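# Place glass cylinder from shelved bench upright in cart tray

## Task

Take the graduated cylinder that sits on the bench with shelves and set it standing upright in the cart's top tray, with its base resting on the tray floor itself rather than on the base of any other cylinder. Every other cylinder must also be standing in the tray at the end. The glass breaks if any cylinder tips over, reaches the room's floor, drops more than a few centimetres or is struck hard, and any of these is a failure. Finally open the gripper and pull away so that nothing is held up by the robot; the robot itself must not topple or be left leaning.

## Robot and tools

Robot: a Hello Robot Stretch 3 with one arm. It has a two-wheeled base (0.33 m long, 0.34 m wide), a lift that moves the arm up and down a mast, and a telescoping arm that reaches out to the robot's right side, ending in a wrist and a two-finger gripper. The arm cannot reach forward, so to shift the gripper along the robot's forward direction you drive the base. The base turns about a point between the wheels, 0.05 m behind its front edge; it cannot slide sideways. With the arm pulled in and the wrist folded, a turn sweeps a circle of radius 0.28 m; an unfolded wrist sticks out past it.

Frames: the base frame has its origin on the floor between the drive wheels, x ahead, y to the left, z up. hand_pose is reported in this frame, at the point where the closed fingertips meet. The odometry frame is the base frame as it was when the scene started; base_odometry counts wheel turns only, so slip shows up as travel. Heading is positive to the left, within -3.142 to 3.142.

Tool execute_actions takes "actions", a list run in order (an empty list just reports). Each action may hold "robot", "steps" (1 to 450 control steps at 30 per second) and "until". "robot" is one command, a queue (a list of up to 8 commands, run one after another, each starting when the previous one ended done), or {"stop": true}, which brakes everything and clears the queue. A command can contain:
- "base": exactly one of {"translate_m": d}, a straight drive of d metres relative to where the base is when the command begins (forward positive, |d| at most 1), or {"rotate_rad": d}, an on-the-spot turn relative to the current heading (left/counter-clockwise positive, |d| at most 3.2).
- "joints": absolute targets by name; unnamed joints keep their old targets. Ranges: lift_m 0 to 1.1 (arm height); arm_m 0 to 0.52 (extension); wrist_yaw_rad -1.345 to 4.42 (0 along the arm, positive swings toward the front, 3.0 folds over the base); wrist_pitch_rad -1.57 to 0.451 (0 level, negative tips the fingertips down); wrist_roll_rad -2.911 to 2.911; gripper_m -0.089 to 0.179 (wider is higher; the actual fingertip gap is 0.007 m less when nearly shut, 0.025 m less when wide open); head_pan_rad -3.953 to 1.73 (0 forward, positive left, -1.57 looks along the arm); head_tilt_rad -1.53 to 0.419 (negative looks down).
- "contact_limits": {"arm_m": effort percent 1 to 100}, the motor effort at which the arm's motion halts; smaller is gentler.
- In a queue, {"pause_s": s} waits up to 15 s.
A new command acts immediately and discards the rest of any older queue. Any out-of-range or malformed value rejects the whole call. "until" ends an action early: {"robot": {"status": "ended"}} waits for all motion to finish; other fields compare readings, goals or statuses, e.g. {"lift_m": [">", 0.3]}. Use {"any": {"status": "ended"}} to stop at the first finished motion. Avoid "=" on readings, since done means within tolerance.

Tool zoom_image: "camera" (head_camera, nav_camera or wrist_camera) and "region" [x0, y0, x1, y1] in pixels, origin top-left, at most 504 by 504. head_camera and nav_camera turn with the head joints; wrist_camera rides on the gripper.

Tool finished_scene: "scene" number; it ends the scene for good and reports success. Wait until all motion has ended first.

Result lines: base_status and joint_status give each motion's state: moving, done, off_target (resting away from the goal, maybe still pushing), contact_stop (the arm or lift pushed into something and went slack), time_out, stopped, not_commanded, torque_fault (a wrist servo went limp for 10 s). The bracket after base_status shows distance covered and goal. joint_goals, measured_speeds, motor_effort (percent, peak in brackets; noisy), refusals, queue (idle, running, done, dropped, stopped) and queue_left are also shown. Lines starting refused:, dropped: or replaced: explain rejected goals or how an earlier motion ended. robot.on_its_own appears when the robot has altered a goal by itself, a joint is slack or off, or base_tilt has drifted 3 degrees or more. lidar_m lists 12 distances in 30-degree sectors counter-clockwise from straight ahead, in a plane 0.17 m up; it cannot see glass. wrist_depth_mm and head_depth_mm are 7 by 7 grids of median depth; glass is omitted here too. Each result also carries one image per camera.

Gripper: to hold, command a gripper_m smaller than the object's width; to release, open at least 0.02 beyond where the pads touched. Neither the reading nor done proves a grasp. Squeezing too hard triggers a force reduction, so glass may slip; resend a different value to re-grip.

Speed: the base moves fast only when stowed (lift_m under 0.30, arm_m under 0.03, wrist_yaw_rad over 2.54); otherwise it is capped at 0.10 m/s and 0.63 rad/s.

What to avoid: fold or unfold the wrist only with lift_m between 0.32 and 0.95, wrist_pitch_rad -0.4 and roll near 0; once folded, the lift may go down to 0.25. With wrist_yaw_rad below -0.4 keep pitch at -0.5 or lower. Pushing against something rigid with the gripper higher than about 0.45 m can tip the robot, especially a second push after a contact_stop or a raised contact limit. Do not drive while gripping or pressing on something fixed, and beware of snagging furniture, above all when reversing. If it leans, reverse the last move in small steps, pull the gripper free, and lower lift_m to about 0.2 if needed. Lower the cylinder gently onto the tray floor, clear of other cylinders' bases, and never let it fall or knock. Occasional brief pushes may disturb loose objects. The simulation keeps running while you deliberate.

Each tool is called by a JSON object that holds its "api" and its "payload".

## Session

{"api": "execute_actions", "payload": {"actions": []}}

Scene clock: 0.00 s.
robot.base_odometry: x=+0.000 y=+0.000 heading=+0.000 (m, m, rad; robot's odometry frame)
robot.turned_by_wheels: +0.000 (rad since the last result)
robot.turned_by_imu: +0.000 (rad since the last result)
robot.base_tilt: forward=+2.7 right=-0.5 (deg)
robot.lidar_m: 2.20 1.51 1.57 2.12 1.94 2.24 1.68 1.62 1.40 1.69 1.63 1.78
robot.head_depth_mm: 1169 2334 2523 2526 2480 2443 2384 / 1575 2348 2826 2762 2714 2679 2522 / 1664 2325 2644 2582 2593 2544 2474 / 1658 2343 2472 2438 2400 2381 2324 / 1656 2281 2327 2338 2262 2262 2217 / 1661 2166 2159 2158 2139 2092 2084 / 1670 2073 2040 2023 1991 1980 1952
robot.base_status: not_commanded
robot.joint_positions: lift_m=+0.500 arm_m=-0.001 wrist_yaw_rad=+2.870 wrist_pitch_rad=-0.541 wrist_roll_rad=+0.016 gripper_m=+0.037 head_pan_rad=-0.008 head_tilt_rad=-0.002
robot.joint_goals: lift_m=+0.500 arm_m=-0.001 wrist_yaw_rad=+2.870 wrist_pitch_rad=-0.541 wrist_roll_rad=+0.016 gripper_m=+0.037 head_pan_rad=-0.008 head_tilt_rad=-0.002
robot.joint_status: lift_m=not_commanded arm_m=not_commanded wrist_yaw_rad=not_commanded wrist_pitch_rad=not_commanded wrist_roll_rad=not_commanded gripper_m=not_commanded head_pan_rad=not_commanded head_tilt_rad=not_commanded
robot.measured_speeds: translate_m=+0.000 rotate_rad=+0.000 lift_m=+0.000 arm_m=+0.000 wrist_yaw_rad=+0.000 wrist_pitch_rad=+0.000 wrist_roll_rad=+0.000 head_pan_rad=+0.000 head_tilt_rad=+0.000
robot: refusals=0 queue=idle queue_left=0
robot.motor_effort: left_wheel=-1 right_wheel=+0 lift_m=+21 arm_m=-1 wrist_yaw_rad=-1 wrist_pitch_rad=+7 wrist_roll_rad=+0 gripper_m=+0 head_pan_rad=+1 head_tilt_rad=+2 (%)
robot.hand_pose: x=+0.0343 y=+0.0555 z=+0.4861 quat_wxyz=(+0.280, +0.705, +0.093, +0.644) (m; robot's base frame)
robot.wrist_depth_mm: - - - - - - - / - - - - - - - / - - - - - - - / - - 937 915 895 857 824 / 856 819 807 794 786 740 703 / 742 703 - 675 635 646 629 / 645 635 627 614 587 561 556
pictures: head_camera (sideways: a quarter turn clockwise sets it upright), nav_camera (sideways: a quarter turn counterclockwise sets it upright), wrist_camera
Images, in order (width x height): head_camera 896x504, nav_camera 672x504, wrist_camera 644x364.

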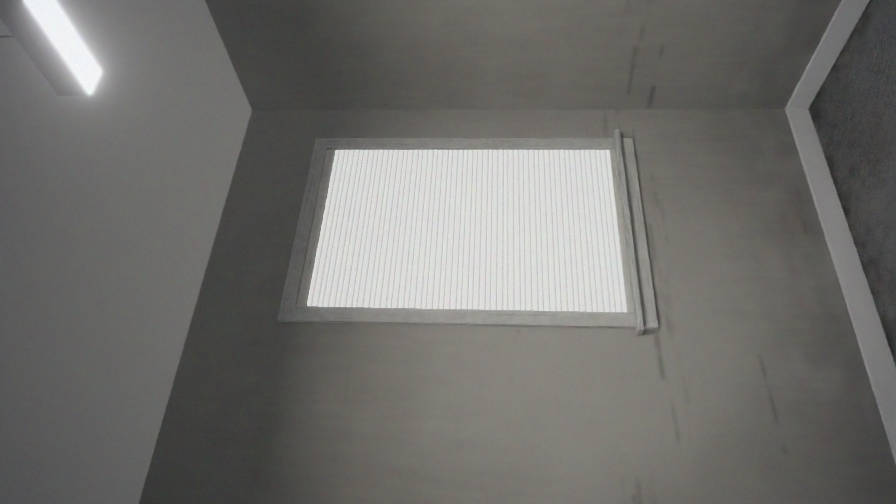

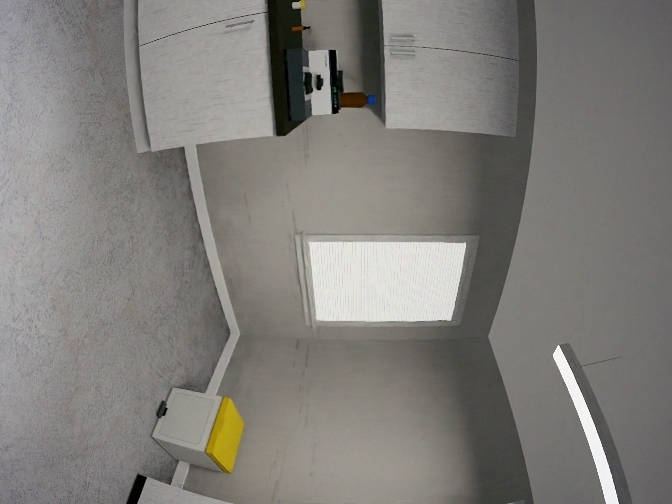

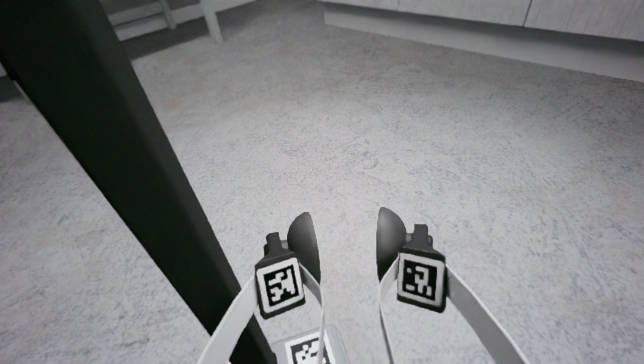

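{"api": "execute_actions", "payload": {"actions": [{"robot":{"base":{"rotate_rad":2.0},"joints":{"lift_m":0.28,"wrist_pitch_rad":-0.4,"wrist_yaw_rad":3.0,"head_pan_rad":-3.6,"head_tilt_rad":-0.3}},"steps":450,"until":{"robot":{"status":"ended"}}}]}}

{"api": "execute_actions", "payload": {"actions": [{"robot":{"joints":{"head_pan_rad":0}},"steps":450,"until":{"robot":{"status":"ended"}}}]}}

Scene clock: 7.20 s.
robot.base_odometry: x=+0.000 y=+0.000 heading=+2.000 (m, m, rad; robot's odometry frame)
robot.turned_by_wheels: +2.000 (rad since the last result)
robot.turned_by_imu: +1.966 (rad since the last result)
robot.base_tilt: forward=+2.8 right=-0.3 (deg)
robot.lidar_m: 2.01 1.93 1.74 1.62 1.40 1.55 1.63 1.66 2.27 1.51 1.54 1.97
robot.head_depth_mm: 1815 1834 1879 1900 1793 1682 1541 / 1972 2066 2113 2163 1800 1811 1654 / 2266 2340 2413 2471 2550 2177 1643 / 2241 2302 2424 2536 2648 2145 1634 / 2077 2163 2257 2345 2468 2158 1628 / 1965 2037 2138 2203 2335 2100 1623 / 1837 1912 1555 1614 1689 1732 1613
robot.base_status: done (rotate_rad +1.9999 of +2.0000)
robot.joint_positions: lift_m=+0.281 arm_m=-0.001 wrist_yaw_rad=+2.998 wrist_pitch_rad=-0.422 wrist_roll_rad=+0.016 gripper_m=+0.037 head_pan_rad=-3.593 head_tilt_rad=-0.296
robot.joint_goals: lift_m=+0.280 arm_m=-0.001 wrist_yaw_rad=+3.000 wrist_pitch_rad=-0.400 wrist_roll_rad=+0.016 gripper_m=+0.037 head_pan_rad=-3.600 head_tilt_rad=-0.300
robot.joint_status: lift_m=done arm_m=not_commanded wrist_yaw_rad=done wrist_pitch_rad=done wrist_roll_rad=not_commanded gripper_m=not_commanded head_pan_rad=done head_tilt_rad=done
robot.measured_speeds: translate_m=+0.000 rotate_rad=+0.000 lift_m=+0.000 arm_m=+0.000 wrist_yaw_rad=+0.000 wrist_pitch_rad=+0.000 wrist_roll_rad=+0.000 head_pan_rad=+0.000 head_tilt_rad=+0.000
robot: refusals=0 queue=done queue_left=0
robot.motor_effort: left_wheel=-4(14) right_wheel=+2(8) lift_m=+9(17) arm_m=+0(0) wrist_yaw_rad=+2(3) wrist_pitch_rad=+10(11) wrist_roll_rad=+0(0) gripper_m=+0(0) head_pan_rad=-3(38) head_tilt_rad=-2(20) (%)
robot.hand_pose: x=+0.0108 y=+0.0775 z=+0.2925 quat_wxyz=(+0.198, +0.705, +0.097, +0.674) (m; robot's base frame)
robot.wrist_depth_mm: - - - - - - - / - - - - - - - / - - - 920 870 849 784 / 827 791 737 723 680 659 625 / 662 629 - 592 583 540 522 / 547 529 - - 468 459 453 / 460 - - - 417 397 392
pictures: head_camera (sideways: a quarter turn clockwise sets it upright), nav_camera (sideways: a quarter turn counterclockwise sets it upright), wrist_camera
Images, in order (width x height): head_camera 896x504, nav_camera 672x504, wrist_camera 644x364.

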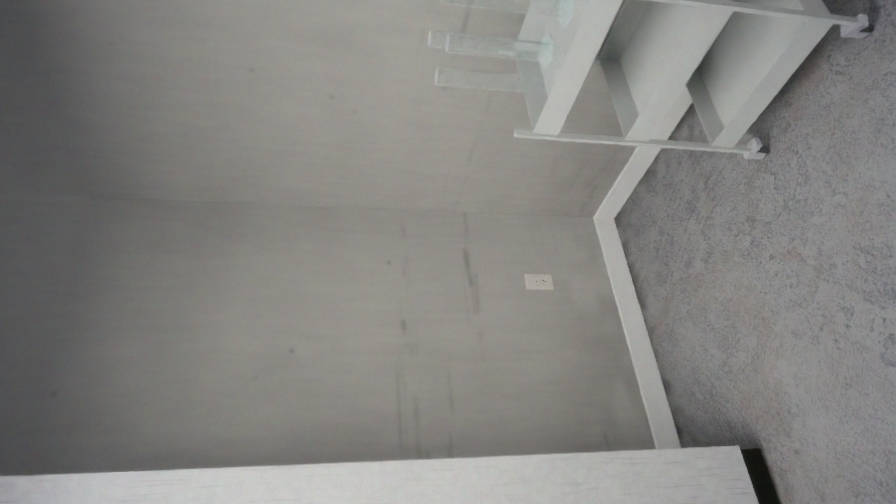

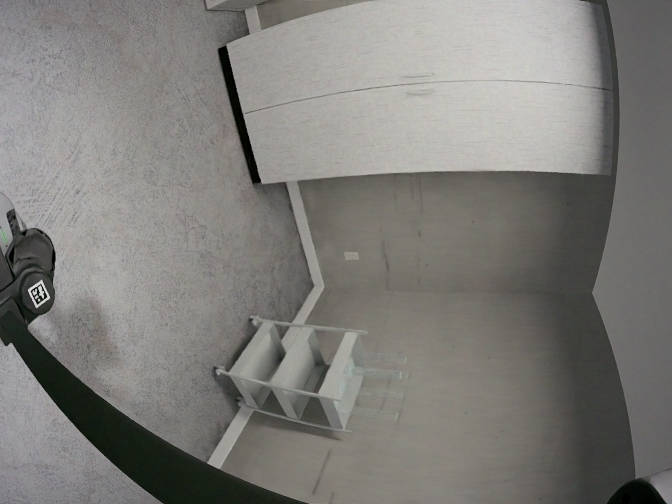

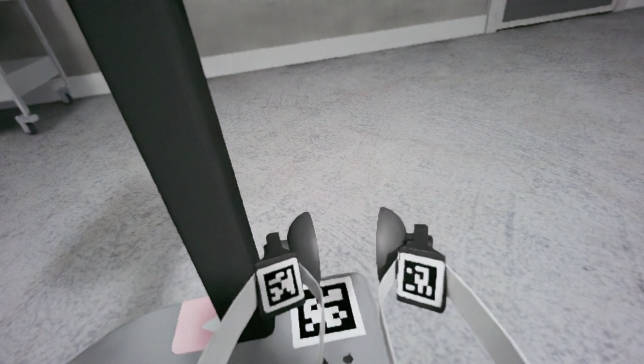

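Scene clock: 9.47 s.
robot.base_odometry: x=+0.000 y=+0.000 heading=+2.000 (m, m, rad; robot's odometry frame)
robot.turned_by_wheels: +0.000 (rad since the last result)
robot.turned_by_imu: +0.000 (rad since the last result)
robot.base_tilt: forward=+2.9 right=-0.4 (deg)
robot.lidar_m: 2.01 1.93 1.74 1.62 1.40 1.56 1.63 1.65 2.28 1.52 1.54 1.97
robot.head_depth_mm: 2444 2552 2667 2757 2890 2150 1658 / 2404 2480 2624 2688 2850 2175 1643 / 2347 2450 2606 2456 2789 2180 1645 / 2373 2422 2502 2395 2755 2120 1635 / 2297 2447 2497 2316 2610 2116 1622 / 2288 2391 2472 2266 2670 2099 1617 / 2269 2362 2435 2266 2583 2007 1603
robot.base_status: done (rotate_rad +1.9999 of +2.0000)
robot.joint_positions: lift_m=+0.281 arm_m=-0.001 wrist_yaw_rad=+2.998 wrist_pitch_rad=-0.422 wrist_roll_rad=+0.016 gripper_m=+0.037 head_pan_rad=-0.007 head_tilt_rad=-0.296
robot.joint_goals: lift_m=+0.280 arm_m=-0.001 wrist_yaw_rad=+3.000 wrist_pitch_rad=-0.400 wrist_roll_rad=+0.016 gripper_m=+0.037 head_pan_rad=+0.000 head_tilt_rad=-0.300
robot.joint_status: lift_m=done arm_m=not_commanded wrist_yaw_rad=done wrist_pitch_rad=done wrist_roll_rad=not_commanded gripper_m=not_commanded head_pan_rad=done head_tilt_rad=done
robot.measured_speeds: translate_m=+0.000 rotate_rad=+0.000 lift_m=+0.000 arm_m=+0.000 wrist_yaw_rad=+0.000 wrist_pitch_rad=+0.000 wrist_roll_rad=+0.000 head_pan_rad=+0.000 head_tilt_rad=+0.000
robot: refusals=0 queue=done queue_left=0
robot.motor_effort: left_wheel=-4(4) right_wheel=+2(2) lift_m=+9(9) arm_m=-1(0) wrist_yaw_rad=+2(2) wrist_pitch_rad=+10(10) wrist_roll_rad=+0(0) gripper_m=+0(0) head_pan_rad=+3(41) head_tilt_rad=-1(2) (%)
robot.hand_pose: x=+0.0108 y=+0.0775 z=+0.2925 quat_wxyz=(+0.198, +0.705, +0.097, +0.674) (m; robot's base frame)
robot.wrist_depth_mm: - - - - - - - / - - - - - - - / - - - 937 877 822 781 / 826 795 739 721 693 653 623 / 653 625 - 588 577 546 532 / 537 525 - - 462 465 450 / 466 - - - 417 399 392
pictures: head_camera (sideways: a quarter turn clockwise sets it upright), nav_camera (sideways: a quarter turn counterclockwise sets it upright), wrist_camera
Images, in order (width x height): head_camera 896x504, nav_camera 672x504, wrist_camera 644x364.

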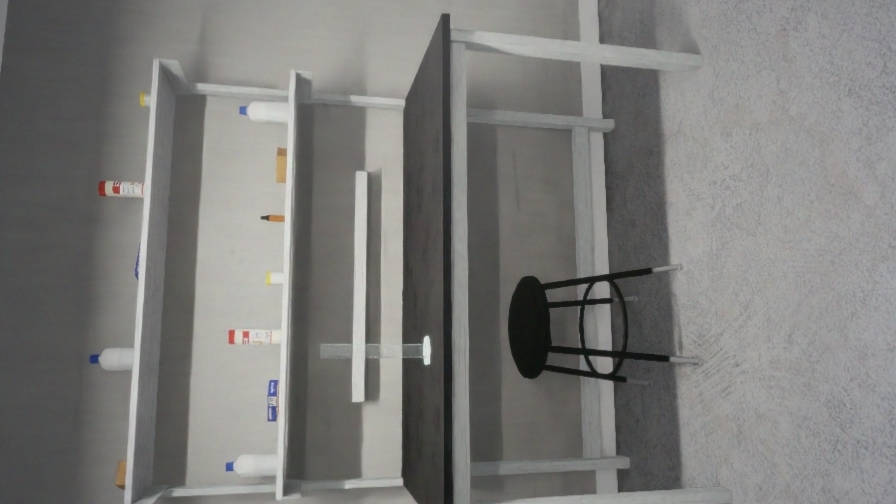

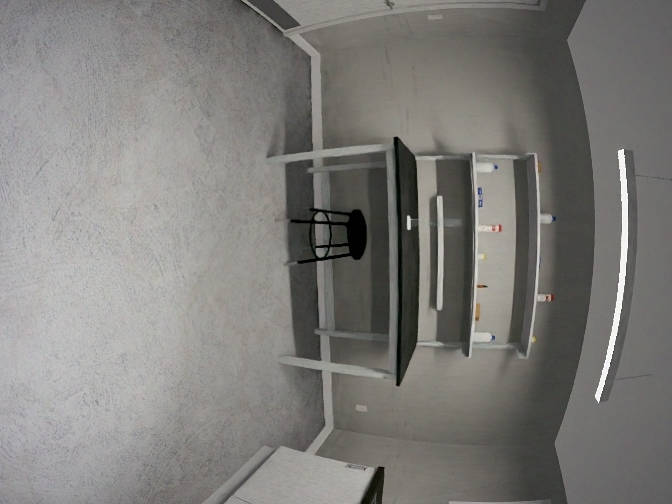

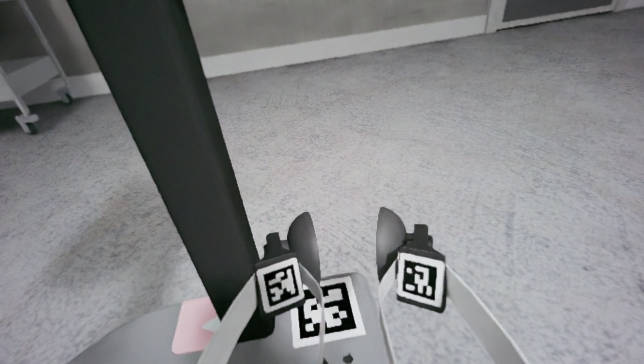

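{"api": "execute_actions", "payload": {"actions": [{"robot":[{"base":{"rotate_rad":0.125},"joints":{"head_pan_rad":-1.57,"head_tilt_rad":-0.5}},{"base":{"translate_m":1.0}},{"base":{"translate_m":0.38}},{"base":{"rotate_rad":1.585}},{"joints":{"lift_m":1.0}}],"steps":450,"until":{"robot":{"lift_m":[">",0.36]}}},{"robot":{"joints":{"wrist_yaw_rad":0,"gripper_m":0.15}},"steps":200,"until":{"robot":{"wrist_yaw_rad":["<",0.3],"lift_m":[">",0.9]}}},{"robot":{"joints":{"wrist_pitch_rad":0.025,"wrist_roll_rad":0}},"steps":450,"until":{"robot":{"status":"ended"}}}]}}

Scene clock: 33.27 s.
robot.base_odometry: x=-0.726 y=+1.174 heading=-2.574 (m, m, rad; robot's odometry frame)
robot.turned_by_wheels: +1.710 (rad since the last result)
robot.turned_by_imu: +1.678 (rad since the last result)
robot.base_tilt: forward=+2.8 right=-0.5 (deg)
robot.lidar_m: 1.56 1.65 2.32 2.99 2.15 1.60 1.55 1.12 0.79 0.65 0.65 1.61
robot.head_depth_mm: 1052 1149 1243 985 - - - / 1057 1149 1243 997 653 - - / 860 1146 1247 989 - - - / 1046 1153 1251 947 - - - / 1046 1151 1245 942 652 1495 1312 / 1050 1149 1241 965 644 1477 1359 / 927 1153 1222 921 645 1484 1346
robot.base_status: done (rotate_rad +1.5849 of +1.5850)
robot.joint_positions: lift_m=+0.999 arm_m=-0.001 wrist_yaw_rad=+0.002 wrist_pitch_rad=+0.001 wrist_roll_rad=+0.005 gripper_m=+0.150 head_pan_rad=-1.563 head_tilt_rad=-0.494
robot.joint_goals: lift_m=+1.000 arm_m=-0.001 wrist_yaw_rad=+0.000 wrist_pitch_rad=+0.025 wrist_roll_rad=+0.000 gripper_m=+0.150 head_pan_rad=-1.570 head_tilt_rad=-0.500
robot.joint_status: lift_m=done arm_m=not_commanded wrist_yaw_rad=done wrist_pitch_rad=done wrist_roll_rad=done gripper_m=done head_pan_rad=done head_tilt_rad=done
robot.measured_speeds: translate_m=+0.000 rotate_rad=+0.000 lift_m=+0.000 arm_m=+0.000 wrist_yaw_rad=+0.000 wrist_pitch_rad=+0.000 wrist_roll_rad=+0.000 head_pan_rad=+0.000 head_tilt_rad=+0.000
robot: refusals=0 queue=done queue_left=0
robot.motor_effort: left_wheel=-4(13) right_wheel=+3(10) lift_m=+33(35) arm_m=-1(1) wrist_yaw_rad=-3(2) wrist_pitch_rad=+12(13) wrist_roll_rad=-3(3) gripper_m=+0(85) head_pan_rad=-2(38) head_tilt_rad=-3(17) (%)
robot.hand_pose: x=-0.0208 y=-0.4005 z=+1.1142 quat_wxyz=(+0.706, +0.001, -0.708, +0.001) (m; robot's base frame)
robot.wrist_depth_mm: - - 806 746 729 736 719 / - - - - 967 956 974 / - - - - - 969 960 / - - - - - - - / - - 807 740 726 727 648 / - 580 530 519 495 468 492 / 436 394 405 396 381 374 350
pictures: head_camera (sideways: a quarter turn clockwise sets it upright), nav_camera (sideways: a quarter turn counterclockwise sets it upright), wrist_camera
Images, in order (width x height): head_camera 896x504, nav_camera 672x504, wrist_camera 644x364.

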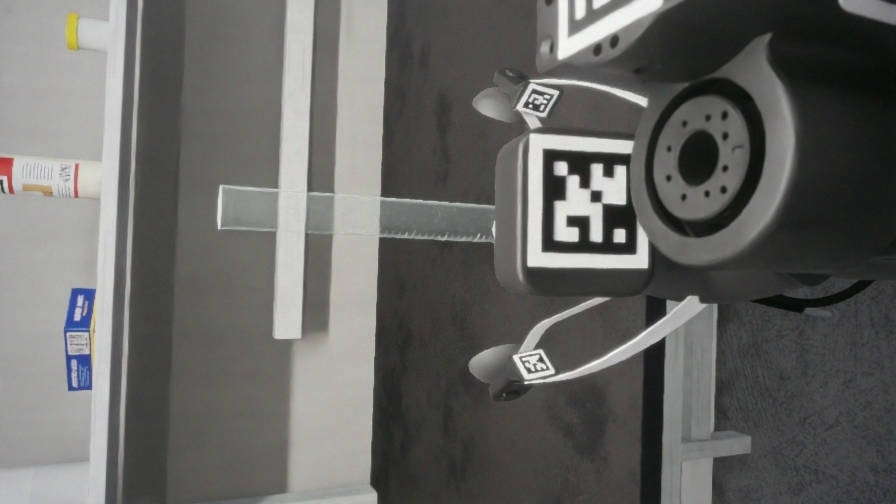

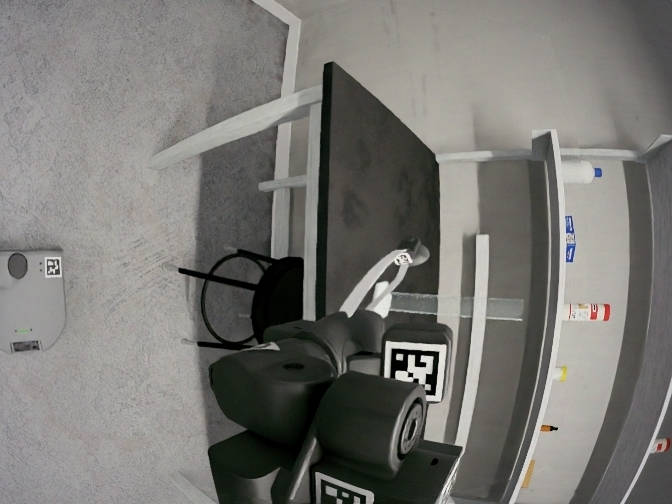

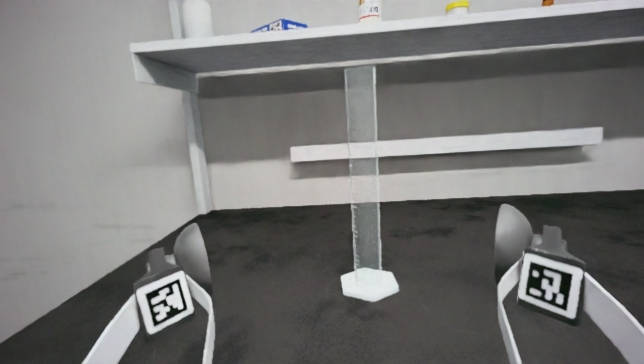

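{"api": "execute_actions", "payload": {"actions": [{"robot":{"base":{"translate_m":-0.045},"joints":{"arm_m":0.24}},"steps":450,"until":{"robot":{"status":"ended"}}}]}}

Scene clock: 37.60 s.
robot.base_odometry: x=-0.688 y=+1.198 heading=-2.574 (m, m, rad; robot's odometry frame)
robot.turned_by_wheels: +0.000 (rad since the last result)
robot.turned_by_imu: +0.001 (rad since the last result)
robot.base_tilt: forward=+2.8 right=-0.3 (deg)
robot.lidar_m: 1.60 1.71 2.39 2.98 2.08 1.55 1.51 1.08 0.77 0.65 0.68 1.65
robot.head_depth_mm: 1047 1147 1215 - 642 1485 1387 / 1059 1145 1171 - 640 933 1332 / 1042 1147 1150 - 635 901 1334 / 1042 1150 1170 - 629 898 1289 / 1045 1152 1240 881 653 962 1322 / 1044 1149 1233 925 646 1481 1355 / 1050 1147 1227 921 641 1501 1356
robot.base_status: done (translate_m -0.0450 of -0.0450)
robot.joint_positions: lift_m=+0.999 arm_m=+0.240 wrist_yaw_rad=+0.001 wrist_pitch_rad=+0.001 wrist_roll_rad=+0.004 gripper_m=+0.150 head_pan_rad=-1.563 head_tilt_rad=-0.494
robot.joint_goals: lift_m=+1.000 arm_m=+0.240 wrist_yaw_rad=+0.000 wrist_pitch_rad=+0.025 wrist_roll_rad=+0.000 gripper_m=+0.150 head_pan_rad=-1.570 head_tilt_rad=-0.500
robot.joint_status: lift_m=done arm_m=done wrist_yaw_rad=done wrist_pitch_rad=done wrist_roll_rad=done gripper_m=done head_pan_rad=done head_tilt_rad=done
robot.measured_speeds: translate_m=+0.000 rotate_rad=+0.000 lift_m=+0.000 arm_m=+0.000 wrist_yaw_rad=+0.000 wrist_pitch_rad=+0.000 wrist_roll_rad=+0.000 head_pan_rad=+0.000 head_tilt_rad=+0.000
robot: refusals=0 queue=done queue_left=0
robot.motor_effort: left_wheel=-4(12) right_wheel=+3(4) lift_m=+32(32) arm_m=+3(5) wrist_yaw_rad=-1(3) wrist_pitch_rad=+11(12) wrist_roll_rad=-2(3) gripper_m=+0(0) head_pan_rad=-3(3) head_tilt_rad=-2(3) (%)
robot.hand_pose: x=-0.0212 y=-0.6408 z=+1.1143 quat_wxyz=(+0.706, +0.000, -0.708, +0.000) (m; robot's base frame)
robot.wrist_depth_mm: 484 525 551 584 637 680 700 / 810 787 770 763 760 746 716 / 828 806 797 771 783 759 742 / 853 834 817 806 795 773 764 / 876 862 801 747 710 733 652 / 914 581 529 517 491 468 483 / 434 396 403 388 381 372 352
pictures: head_camera (sideways: a quarter turn clockwise sets it upright), nav_camera (sideways: a quarter turn counterclockwise sets it upright), wrist_camera
Images, in order (width x height): head_camera 896x504, nav_camera 672x504, wrist_camera 644x364.

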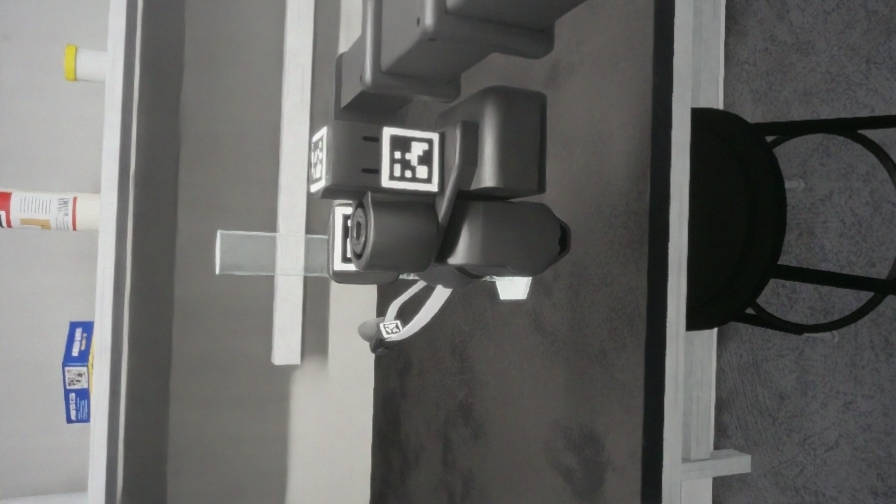

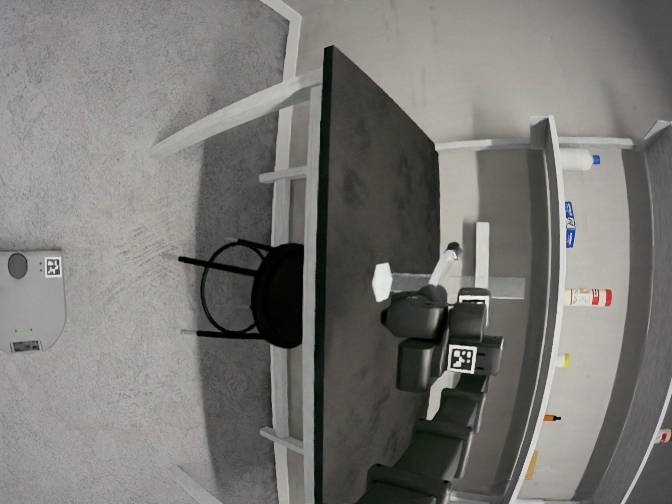

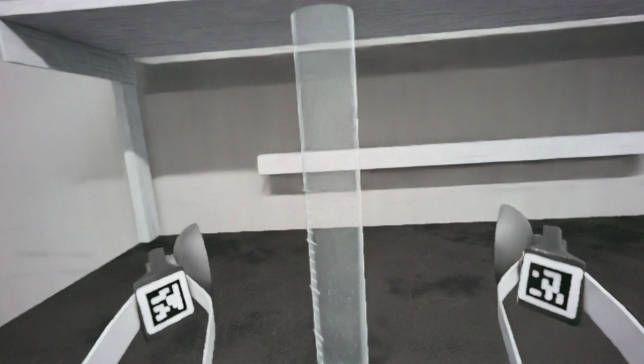

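{"api": "execute_actions", "payload": {"actions": [{"robot":[{"base":{"translate_m":0.006},"joints":{"arm_m":0.315}},{"joints":{"gripper_m":0.065}}],"steps":450,"until":{"robot":{"status":"ended"}}}]}}

Scene clock: 42.90 s.
robot.base_odometry: x=-0.693 y=+1.195 heading=-2.574 (m, m, rad; robot's odometry frame)
robot.turned_by_wheels: +0.000 (rad since the last result)
robot.turned_by_imu: +0.001 (rad since the last result)
robot.base_tilt: forward=+2.9 right=-0.4 (deg)
robot.lidar_m: 1.59 1.70 2.38 2.98 2.10 1.56 1.51 1.08 0.77 0.65 0.67 1.65
robot.head_depth_mm: 1059 1150 1220 - 647 1482 1380 / 1061 1149 1158 860 670 931 1335 / 1044 1153 1203 846 659 902 1335 / 1036 1147 1150 - 660 901 1292 / 1039 1145 1243 936 653 984 1325 / 1045 1154 1240 929 648 1486 1349 / 1053 1145 1229 918 643 1503 1338
robot.base_status: done (translate_m +0.0060 of +0.0060)
robot.joint_positions: lift_m=+0.999 arm_m=+0.315 wrist_yaw_rad=+0.001 wrist_pitch_rad=+0.001 wrist_roll_rad=+0.004 gripper_m=+0.065 head_pan_rad=-1.563 head_tilt_rad=-0.494
robot.joint_goals: lift_m=+1.000 arm_m=+0.315 wrist_yaw_rad=+0.000 wrist_pitch_rad=+0.025 wrist_roll_rad=+0.000 gripper_m=+0.065 head_pan_rad=-1.570 head_tilt_rad=-0.500
robot.joint_status: lift_m=done arm_m=done wrist_yaw_rad=done wrist_pitch_rad=done wrist_roll_rad=done gripper_m=done head_pan_rad=done head_tilt_rad=done
robot.measured_speeds: translate_m=+0.000 rotate_rad=+0.000 lift_m=+0.000 arm_m=+0.000 wrist_yaw_rad=+0.000 wrist_pitch_rad=+0.000 wrist_roll_rad=+0.000 head_pan_rad=+0.000 head_tilt_rad=+0.000
robot: refusals=0 queue=done queue_left=0
robot.motor_effort: left_wheel=-4(6) right_wheel=+2(6) lift_m=+33(32) arm_m=+3(3) wrist_yaw_rad=-1(1) wrist_pitch_rad=+11(11) wrist_roll_rad=-2(2) gripper_m=+0(81) head_pan_rad=-3(3) head_tilt_rad=-2(3) (%)
robot.hand_pose: x=-0.0212 y=-0.7158 z=+1.1143 quat_wxyz=(+0.706, +0.000, -0.708, +0.000) (m; robot's base frame)
robot.wrist_depth_mm: 488 518 556 589 658 653 638 / 723 703 703 695 682 670 658 / 741 736 734 712 706 694 672 / 786 762 754 735 718 705 689 / 796 770 772 746 743 680 647 / 827 562 546 507 477 486 464 / 429 417 398 390 380 371 364
pictures: head_camera (sideways: a quarter turn clockwise sets it upright), nav_camera (sideways: a quarter turn counterclockwise sets it upright), wrist_camera
Images, in order (width x height): head_camera 896x504, nav_camera 672x504, wrist_camera 644x364.

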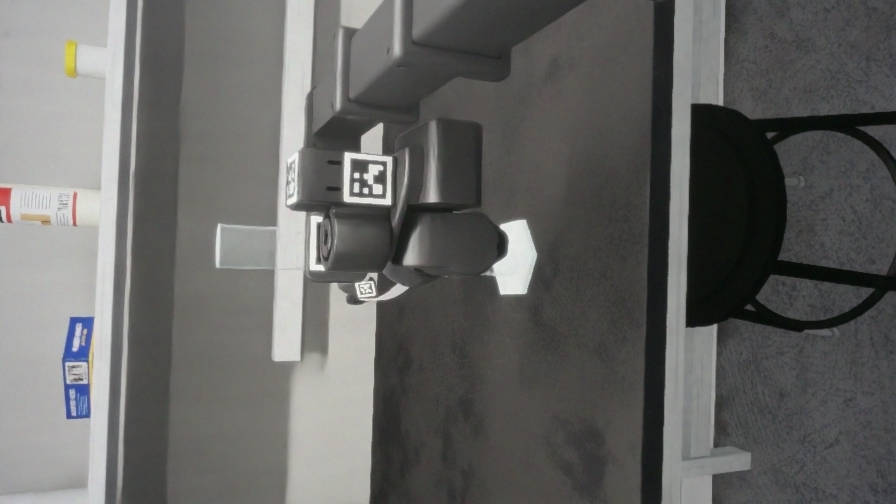

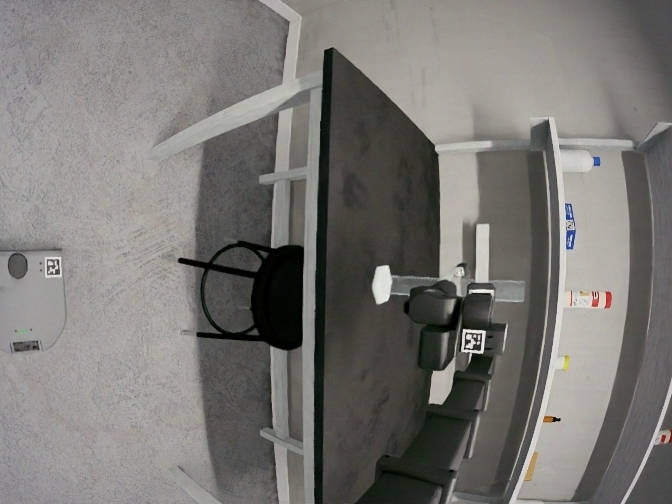

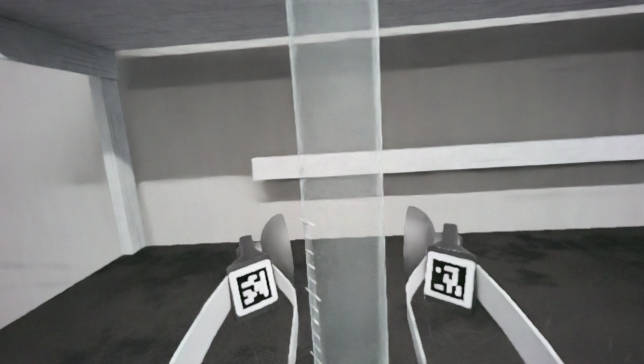

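{"api": "execute_actions", "payload": {"actions": [{"robot":[{"joints":{"gripper_m":-0.02}},{"joints":{"lift_m":1.03,"wrist_pitch_rad":0.04}}],"steps":450,"until":{"robot":{"status":"ended"}}}]}}

{"api": "execute_actions", "payload": {"actions": [{"robot":[{"joints":{"arm_m":0.0,"head_pan_rad":-1.0,"head_tilt_rad":-0.7}},{"base":{"rotate_rad":1.337}},{"base":{"translate_m":1.0},"joints":{"lift_m":0.92}},{"base":{"translate_m":0.9}}],"steps":450,"until":{"robot":{"status":"ended"}}},{"steps":450,"until":{"robot":{"status":"ended"}}}]}}

Scene clock: 48.53 s.
robot.base_odometry: x=-0.693 y=+1.195 heading=-2.574 (m, m, rad; robot's odometry frame)
robot.turned_by_wheels: +0.000 (rad since the last result)
robot.turned_by_imu: +0.001 (rad since the last result)
robot.base_tilt: forward=+2.9 right=-0.3 (deg)
robot.lidar_m: 1.59 1.69 2.37 2.98 2.09 1.55 1.51 1.09 0.77 0.65 0.67 1.65
robot.head_depth_mm: 1053 1147 - 869 673 1486 1380 / 1057 1148 - 915 667 936 1330 / 1037 1146 - 900 662 896 1333 / 1042 1157 - 769 657 893 1298 / 1043 1151 1236 942 655 980 1320 / 1040 1145 1234 931 651 1482 1345 / 1046 1153 1228 918 645 1493 1346
robot.base_status: done (translate_m +0.0060 of +0.0060)
robot.joint_positions: lift_m=+1.029 arm_m=+0.315 wrist_yaw_rad=+0.001 wrist_pitch_rad=-0.002 wrist_roll_rad=+0.004 gripper_m=-0.016 head_pan_rad=-1.563 head_tilt_rad=-0.494
robot.joint_goals: lift_m=+1.030 arm_m=+0.315 wrist_yaw_rad=+0.000 wrist_pitch_rad=+0.040 wrist_roll_rad=+0.000 gripper_m=-0.017 head_pan_rad=-1.570 head_tilt_rad=-0.500
robot.joint_status: lift_m=done arm_m=done wrist_yaw_rad=done wrist_pitch_rad=done wrist_roll_rad=done gripper_m=done head_pan_rad=done head_tilt_rad=done
robot.measured_speeds: translate_m=+0.000 rotate_rad=+0.000 lift_m=+0.000 arm_m=+0.000 wrist_yaw_rad=+0.000 wrist_pitch_rad=+0.000 wrist_roll_rad=+0.000 head_pan_rad=+0.000 head_tilt_rad=+0.000
robot: refusals=0 queue=done queue_left=0
robot.motor_effort: left_wheel=-4(4) right_wheel=+2(3) lift_m=+34(36) arm_m=+3(3) wrist_yaw_rad=-1(1) wrist_pitch_rad=+20(21) wrist_roll_rad=-2(3) gripper_m=-19(96) head_pan_rad=-3(3) head_tilt_rad=-2(2) (%)
robot.hand_pose: x=-0.0212 y=-0.7158 z=+1.1434 quat_wxyz=(+0.706, +0.001, -0.708, -0.001) (m; robot's base frame)
robot.wrist_depth_mm: 428 451 466 504 538 571 642 / 599 710 707 682 679 673 655 / 747 731 724 719 701 685 683 / 785 777 765 725 661 708 693 / 804 786 777 758 746 722 715 / 844 616 598 558 524 532 516 / 478 458 440 427 420 406 402
pictures: head_camera (sideways: a quarter turn clockwise sets it upright), nav_camera (sideways: a quarter turn counterclockwise sets it upright), wrist_camera
Images, in order (width x height): head_camera 896x504, nav_camera 672x504, wrist_camera 644x364.

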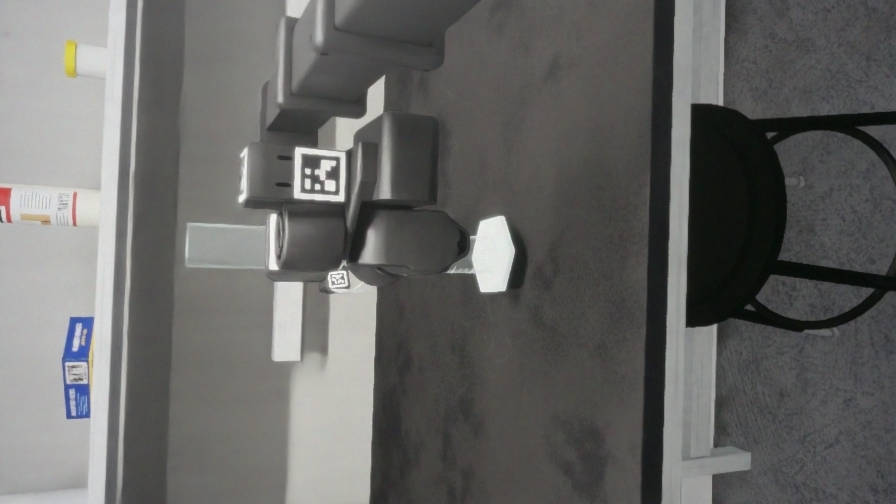

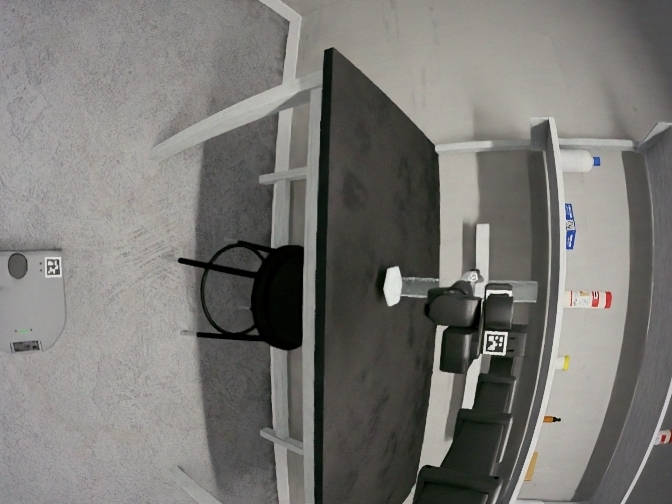

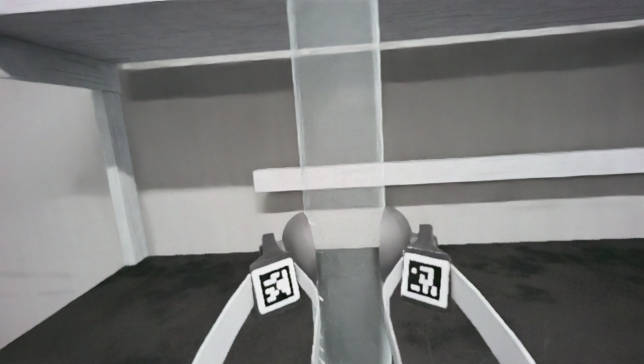

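Scene clock: 75.93 s.
robot.base_odometry: x=-0.070 y=-0.600 heading=-1.237 (m, m, rad; robot's odometry frame)
robot.turned_by_wheels: +1.337 (rad since the last result)
robot.turned_by_imu: +1.316 (rad since the last result)
robot.base_tilt: forward=+2.9 right=-0.3 (deg)
robot.lidar_m: 1.17 1.17 1.39 2.53 2.11 2.28 2.35 2.25 1.37 1.22 0.83 0.94
robot.head_depth_mm: 967 1060 1175 1321 1497 1435 1223 / 1002 1101 1224 1372 1566 1435 1220 / 1030 1135 1266 1442 1579 1434 1215 / 1067 1177 1268 1359 1531 1427 1202 / 1096 1218 1308 1164 1314 1346 1202 / 1128 1265 1320 1203 1353 1385 1189 / 1181 1313 1419 1315 1412 1406 1192
robot.base_status: done (translate_m +0.9000 of +0.9000)
robot.joint_positions: lift_m=+0.921 arm_m=+0.000 wrist_yaw_rad=+0.001 wrist_pitch_rad=-0.003 wrist_roll_rad=+0.004 gripper_m=-0.016 head_pan_rad=-1.007 head_tilt_rad=-0.691
robot.joint_goals: lift_m=+0.920 arm_m=+0.000 wrist_yaw_rad=+0.000 wrist_pitch_rad=+0.040 wrist_roll_rad=+0.000 gripper_m=-0.017 head_pan_rad=-1.000 head_tilt_rad=-0.700
robot.joint_status: lift_m=done arm_m=done wrist_yaw_rad=done wrist_pitch_rad=done wrist_roll_rad=done gripper_m=done head_pan_rad=done head_tilt_rad=done
robot.measured_speeds: translate_m=+0.000 rotate_rad=+0.000 lift_m=+0.000 arm_m=+0.000 wrist_yaw_rad=+0.000 wrist_pitch_rad=+0.000 wrist_roll_rad=+0.000 head_pan_rad=+0.000 head_tilt_rad=+0.000
robot: refusals=0 queue=done queue_left=0
robot.motor_effort: left_wheel=-4(12) right_wheel=+2(6) lift_m=+10(32) arm_m=-4(3) wrist_yaw_rad=-1(1) wrist_pitch_rad=+20(20) wrist_roll_rad=-2(3) gripper_m=-19(19) head_pan_rad=+3(34) head_tilt_rad=-4(21) (%)
robot.hand_pose: x=-0.0212 y=-0.4015 z=+1.0345 quat_wxyz=(+0.706, +0.002, -0.708, -0.001) (m; robot's base frame)
robot.wrist_depth_mm: 811 831 885 938 957 - - / 813 857 893 952 - - - / 835 882 941 973 - - - / 875 916 945 - - - - / 864 925 956 - - - - / 819 913 - - - - - / 702 - - - - - -
pictures: head_camera (sideways: a quarter turn clockwise sets it upright), nav_camera (sideways: a quarter turn counterclockwise sets it upright), wrist_camera
Images, in order (width x height): head_camera 896x504, nav_camera 672x504, wrist_camera 644x364.

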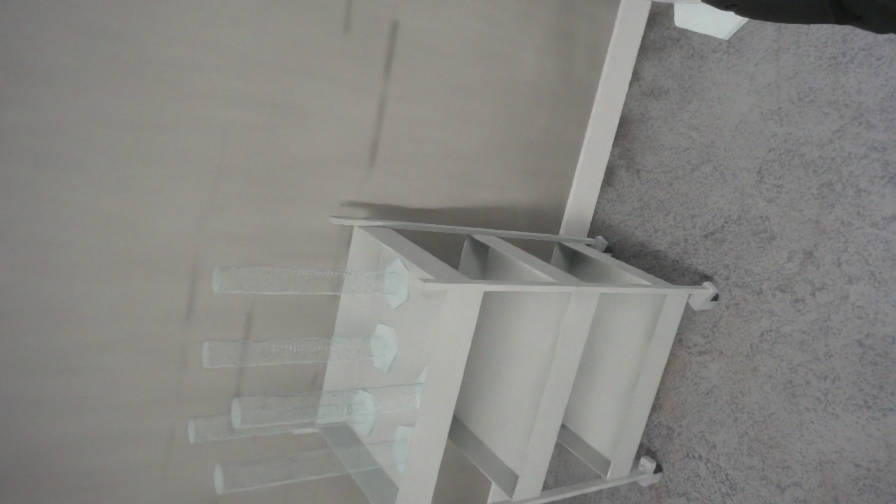

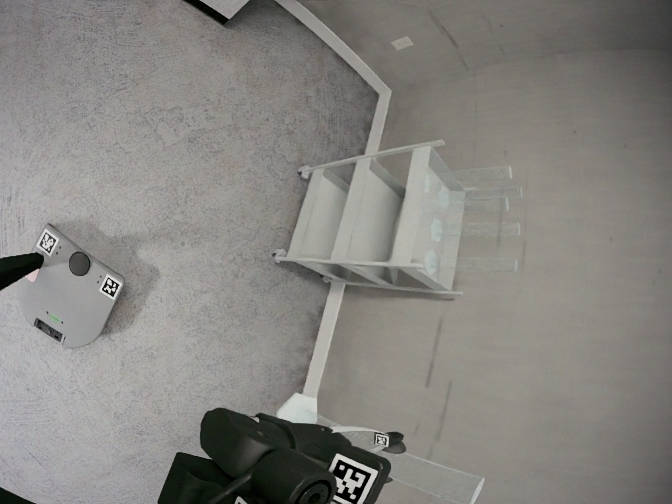

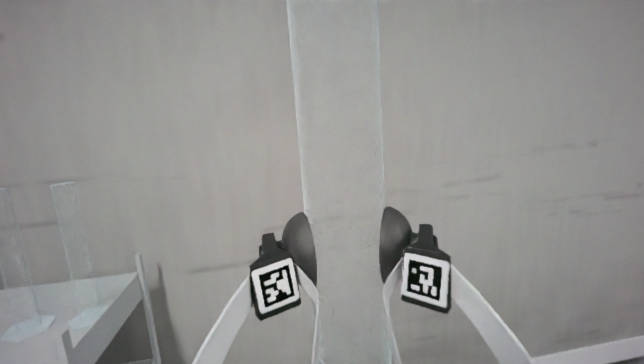

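{"api": "zoom_image", "payload": {"camera": "head_camera", "region": [280, 200, 520, 500]}}

{"api": "execute_actions", "payload": {"actions": [{"robot":[{"base":{"translate_m":0.39},"joints":{"head_pan_rad":-1.57,"head_tilt_rad":-0.75,"lift_m":0.85}},{"base":{"rotate_rad":0.26}}],"steps":450,"until":{"robot":{"status":"ended"}}}]}}

Region (280, 200, 520, 500) of head_camera's 896x504 image, scaled by 1.680, with more detail than that image has; it fills the left 403 columns of this view, and the rest is white.

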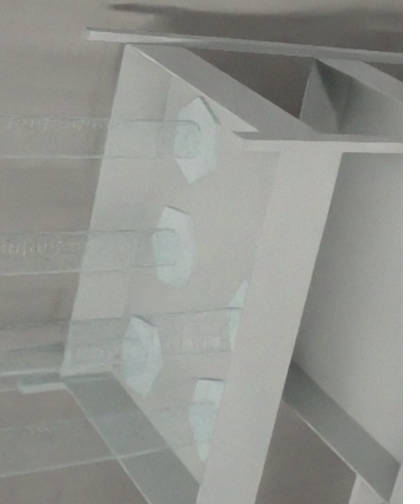

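Scene clock: 85.50 s.
robot.base_odometry: x=+0.058 y=-0.969 heading=-0.977 (m, m, rad; robot's odometry frame)
robot.turned_by_wheels: +0.260 (rad since the last result)
robot.turned_by_imu: +0.257 (rad since the last result)
robot.base_tilt: forward=+2.7 right=-0.2 (deg)
robot.lidar_m: 0.79 0.83 1.17 2.13 2.10 2.97 2.73 1.55 1.16 0.70 0.74 1.28
robot.head_depth_mm: 942 1046 1182 1384 1570 1459 - / 943 1055 1186 1368 1565 1473 - / 943 1057 1178 1347 1587 1421 - / 943 1060 1151 1011 1182 - - / 949 1061 1159 1005 1173 1295 1171 / 949 1063 1153 998 1173 1289 1173 / 953 1067 1170 988 1137 1296 1174
robot.base_status: done (rotate_rad +0.2599 of +0.2600)
robot.joint_positions: lift_m=+0.851 arm_m=+0.000 wrist_yaw_rad=+0.001 wrist_pitch_rad=-0.003 wrist_roll_rad=+0.004 gripper_m=-0.016 head_pan_rad=-1.563 head_tilt_rad=-0.741
robot.joint_goals: lift_m=+0.850 arm_m=+0.000 wrist_yaw_rad=+0.000 wrist_pitch_rad=+0.040 wrist_roll_rad=+0.000 gripper_m=-0.017 head_pan_rad=-1.570 head_tilt_rad=-0.750
robot.joint_status: lift_m=done arm_m=done wrist_yaw_rad=done wrist_pitch_rad=done wrist_roll_rad=done gripper_m=done head_pan_rad=done head_tilt_rad=done
robot.measured_speeds: translate_m=+0.000 rotate_rad=+0.000 lift_m=+0.000 arm_m=+0.000 wrist_yaw_rad=+0.000 wrist_pitch_rad=+0.000 wrist_roll_rad=+0.000 head_pan_rad=+0.000 head_tilt_rad=+0.000
robot: refusals=0 queue=done queue_left=0
robot.motor_effort: left_wheel=-4(11) right_wheel=+2(6) lift_m=+10(8) arm_m=-4(4) wrist_yaw_rad=-1(1) wrist_pitch_rad=+20(20) wrist_roll_rad=-2(2) gripper_m=-19(19) head_pan_rad=-2(30) head_tilt_rad=-4(9) (%)
robot.hand_pose: x=-0.0212 y=-0.4015 z=+0.9645 quat_wxyz=(+0.706, +0.002, -0.708, -0.001) (m; robot's base frame)
robot.wrist_depth_mm: 863 860 844 820 814 791 781 / 902 879 849 863 813 819 802 / 934 895 886 866 857 832 841 / 960 942 895 889 875 882 843 / - 950 937 901 916 873 865 / - - 742 697 761 913 900 / - - 529 522 953 925 921
pictures: head_camera (sideways: a quarter turn clockwise sets it upright), nav_camera (sideways: a quarter turn counterclockwise sets it upright), wrist_camera
Images, in order (width x height): head_camera 896x504, nav_camera 672x504, wrist_camera 644x364.

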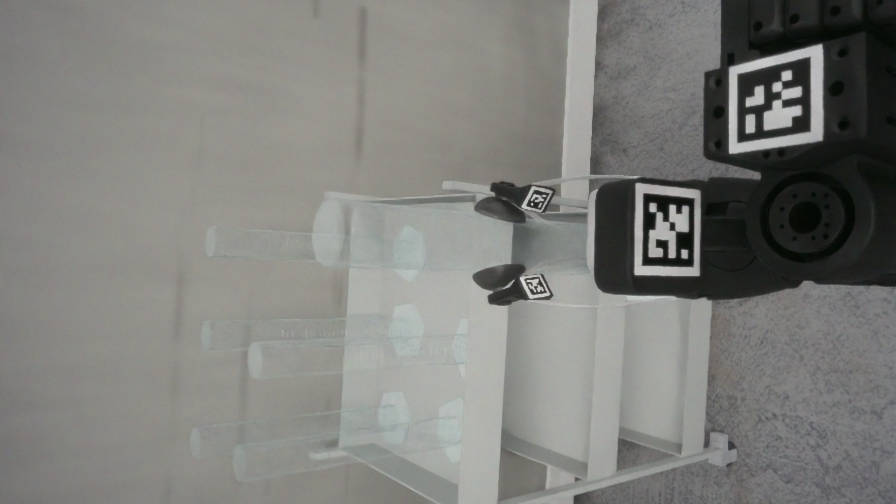

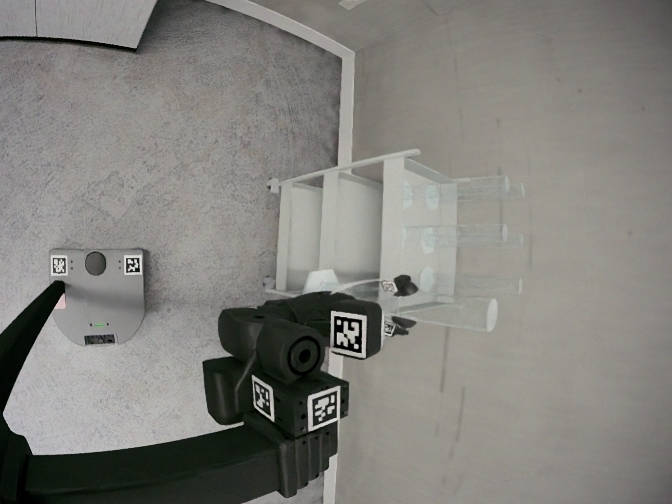

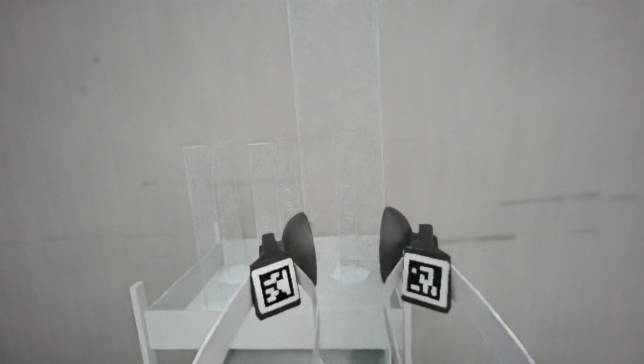

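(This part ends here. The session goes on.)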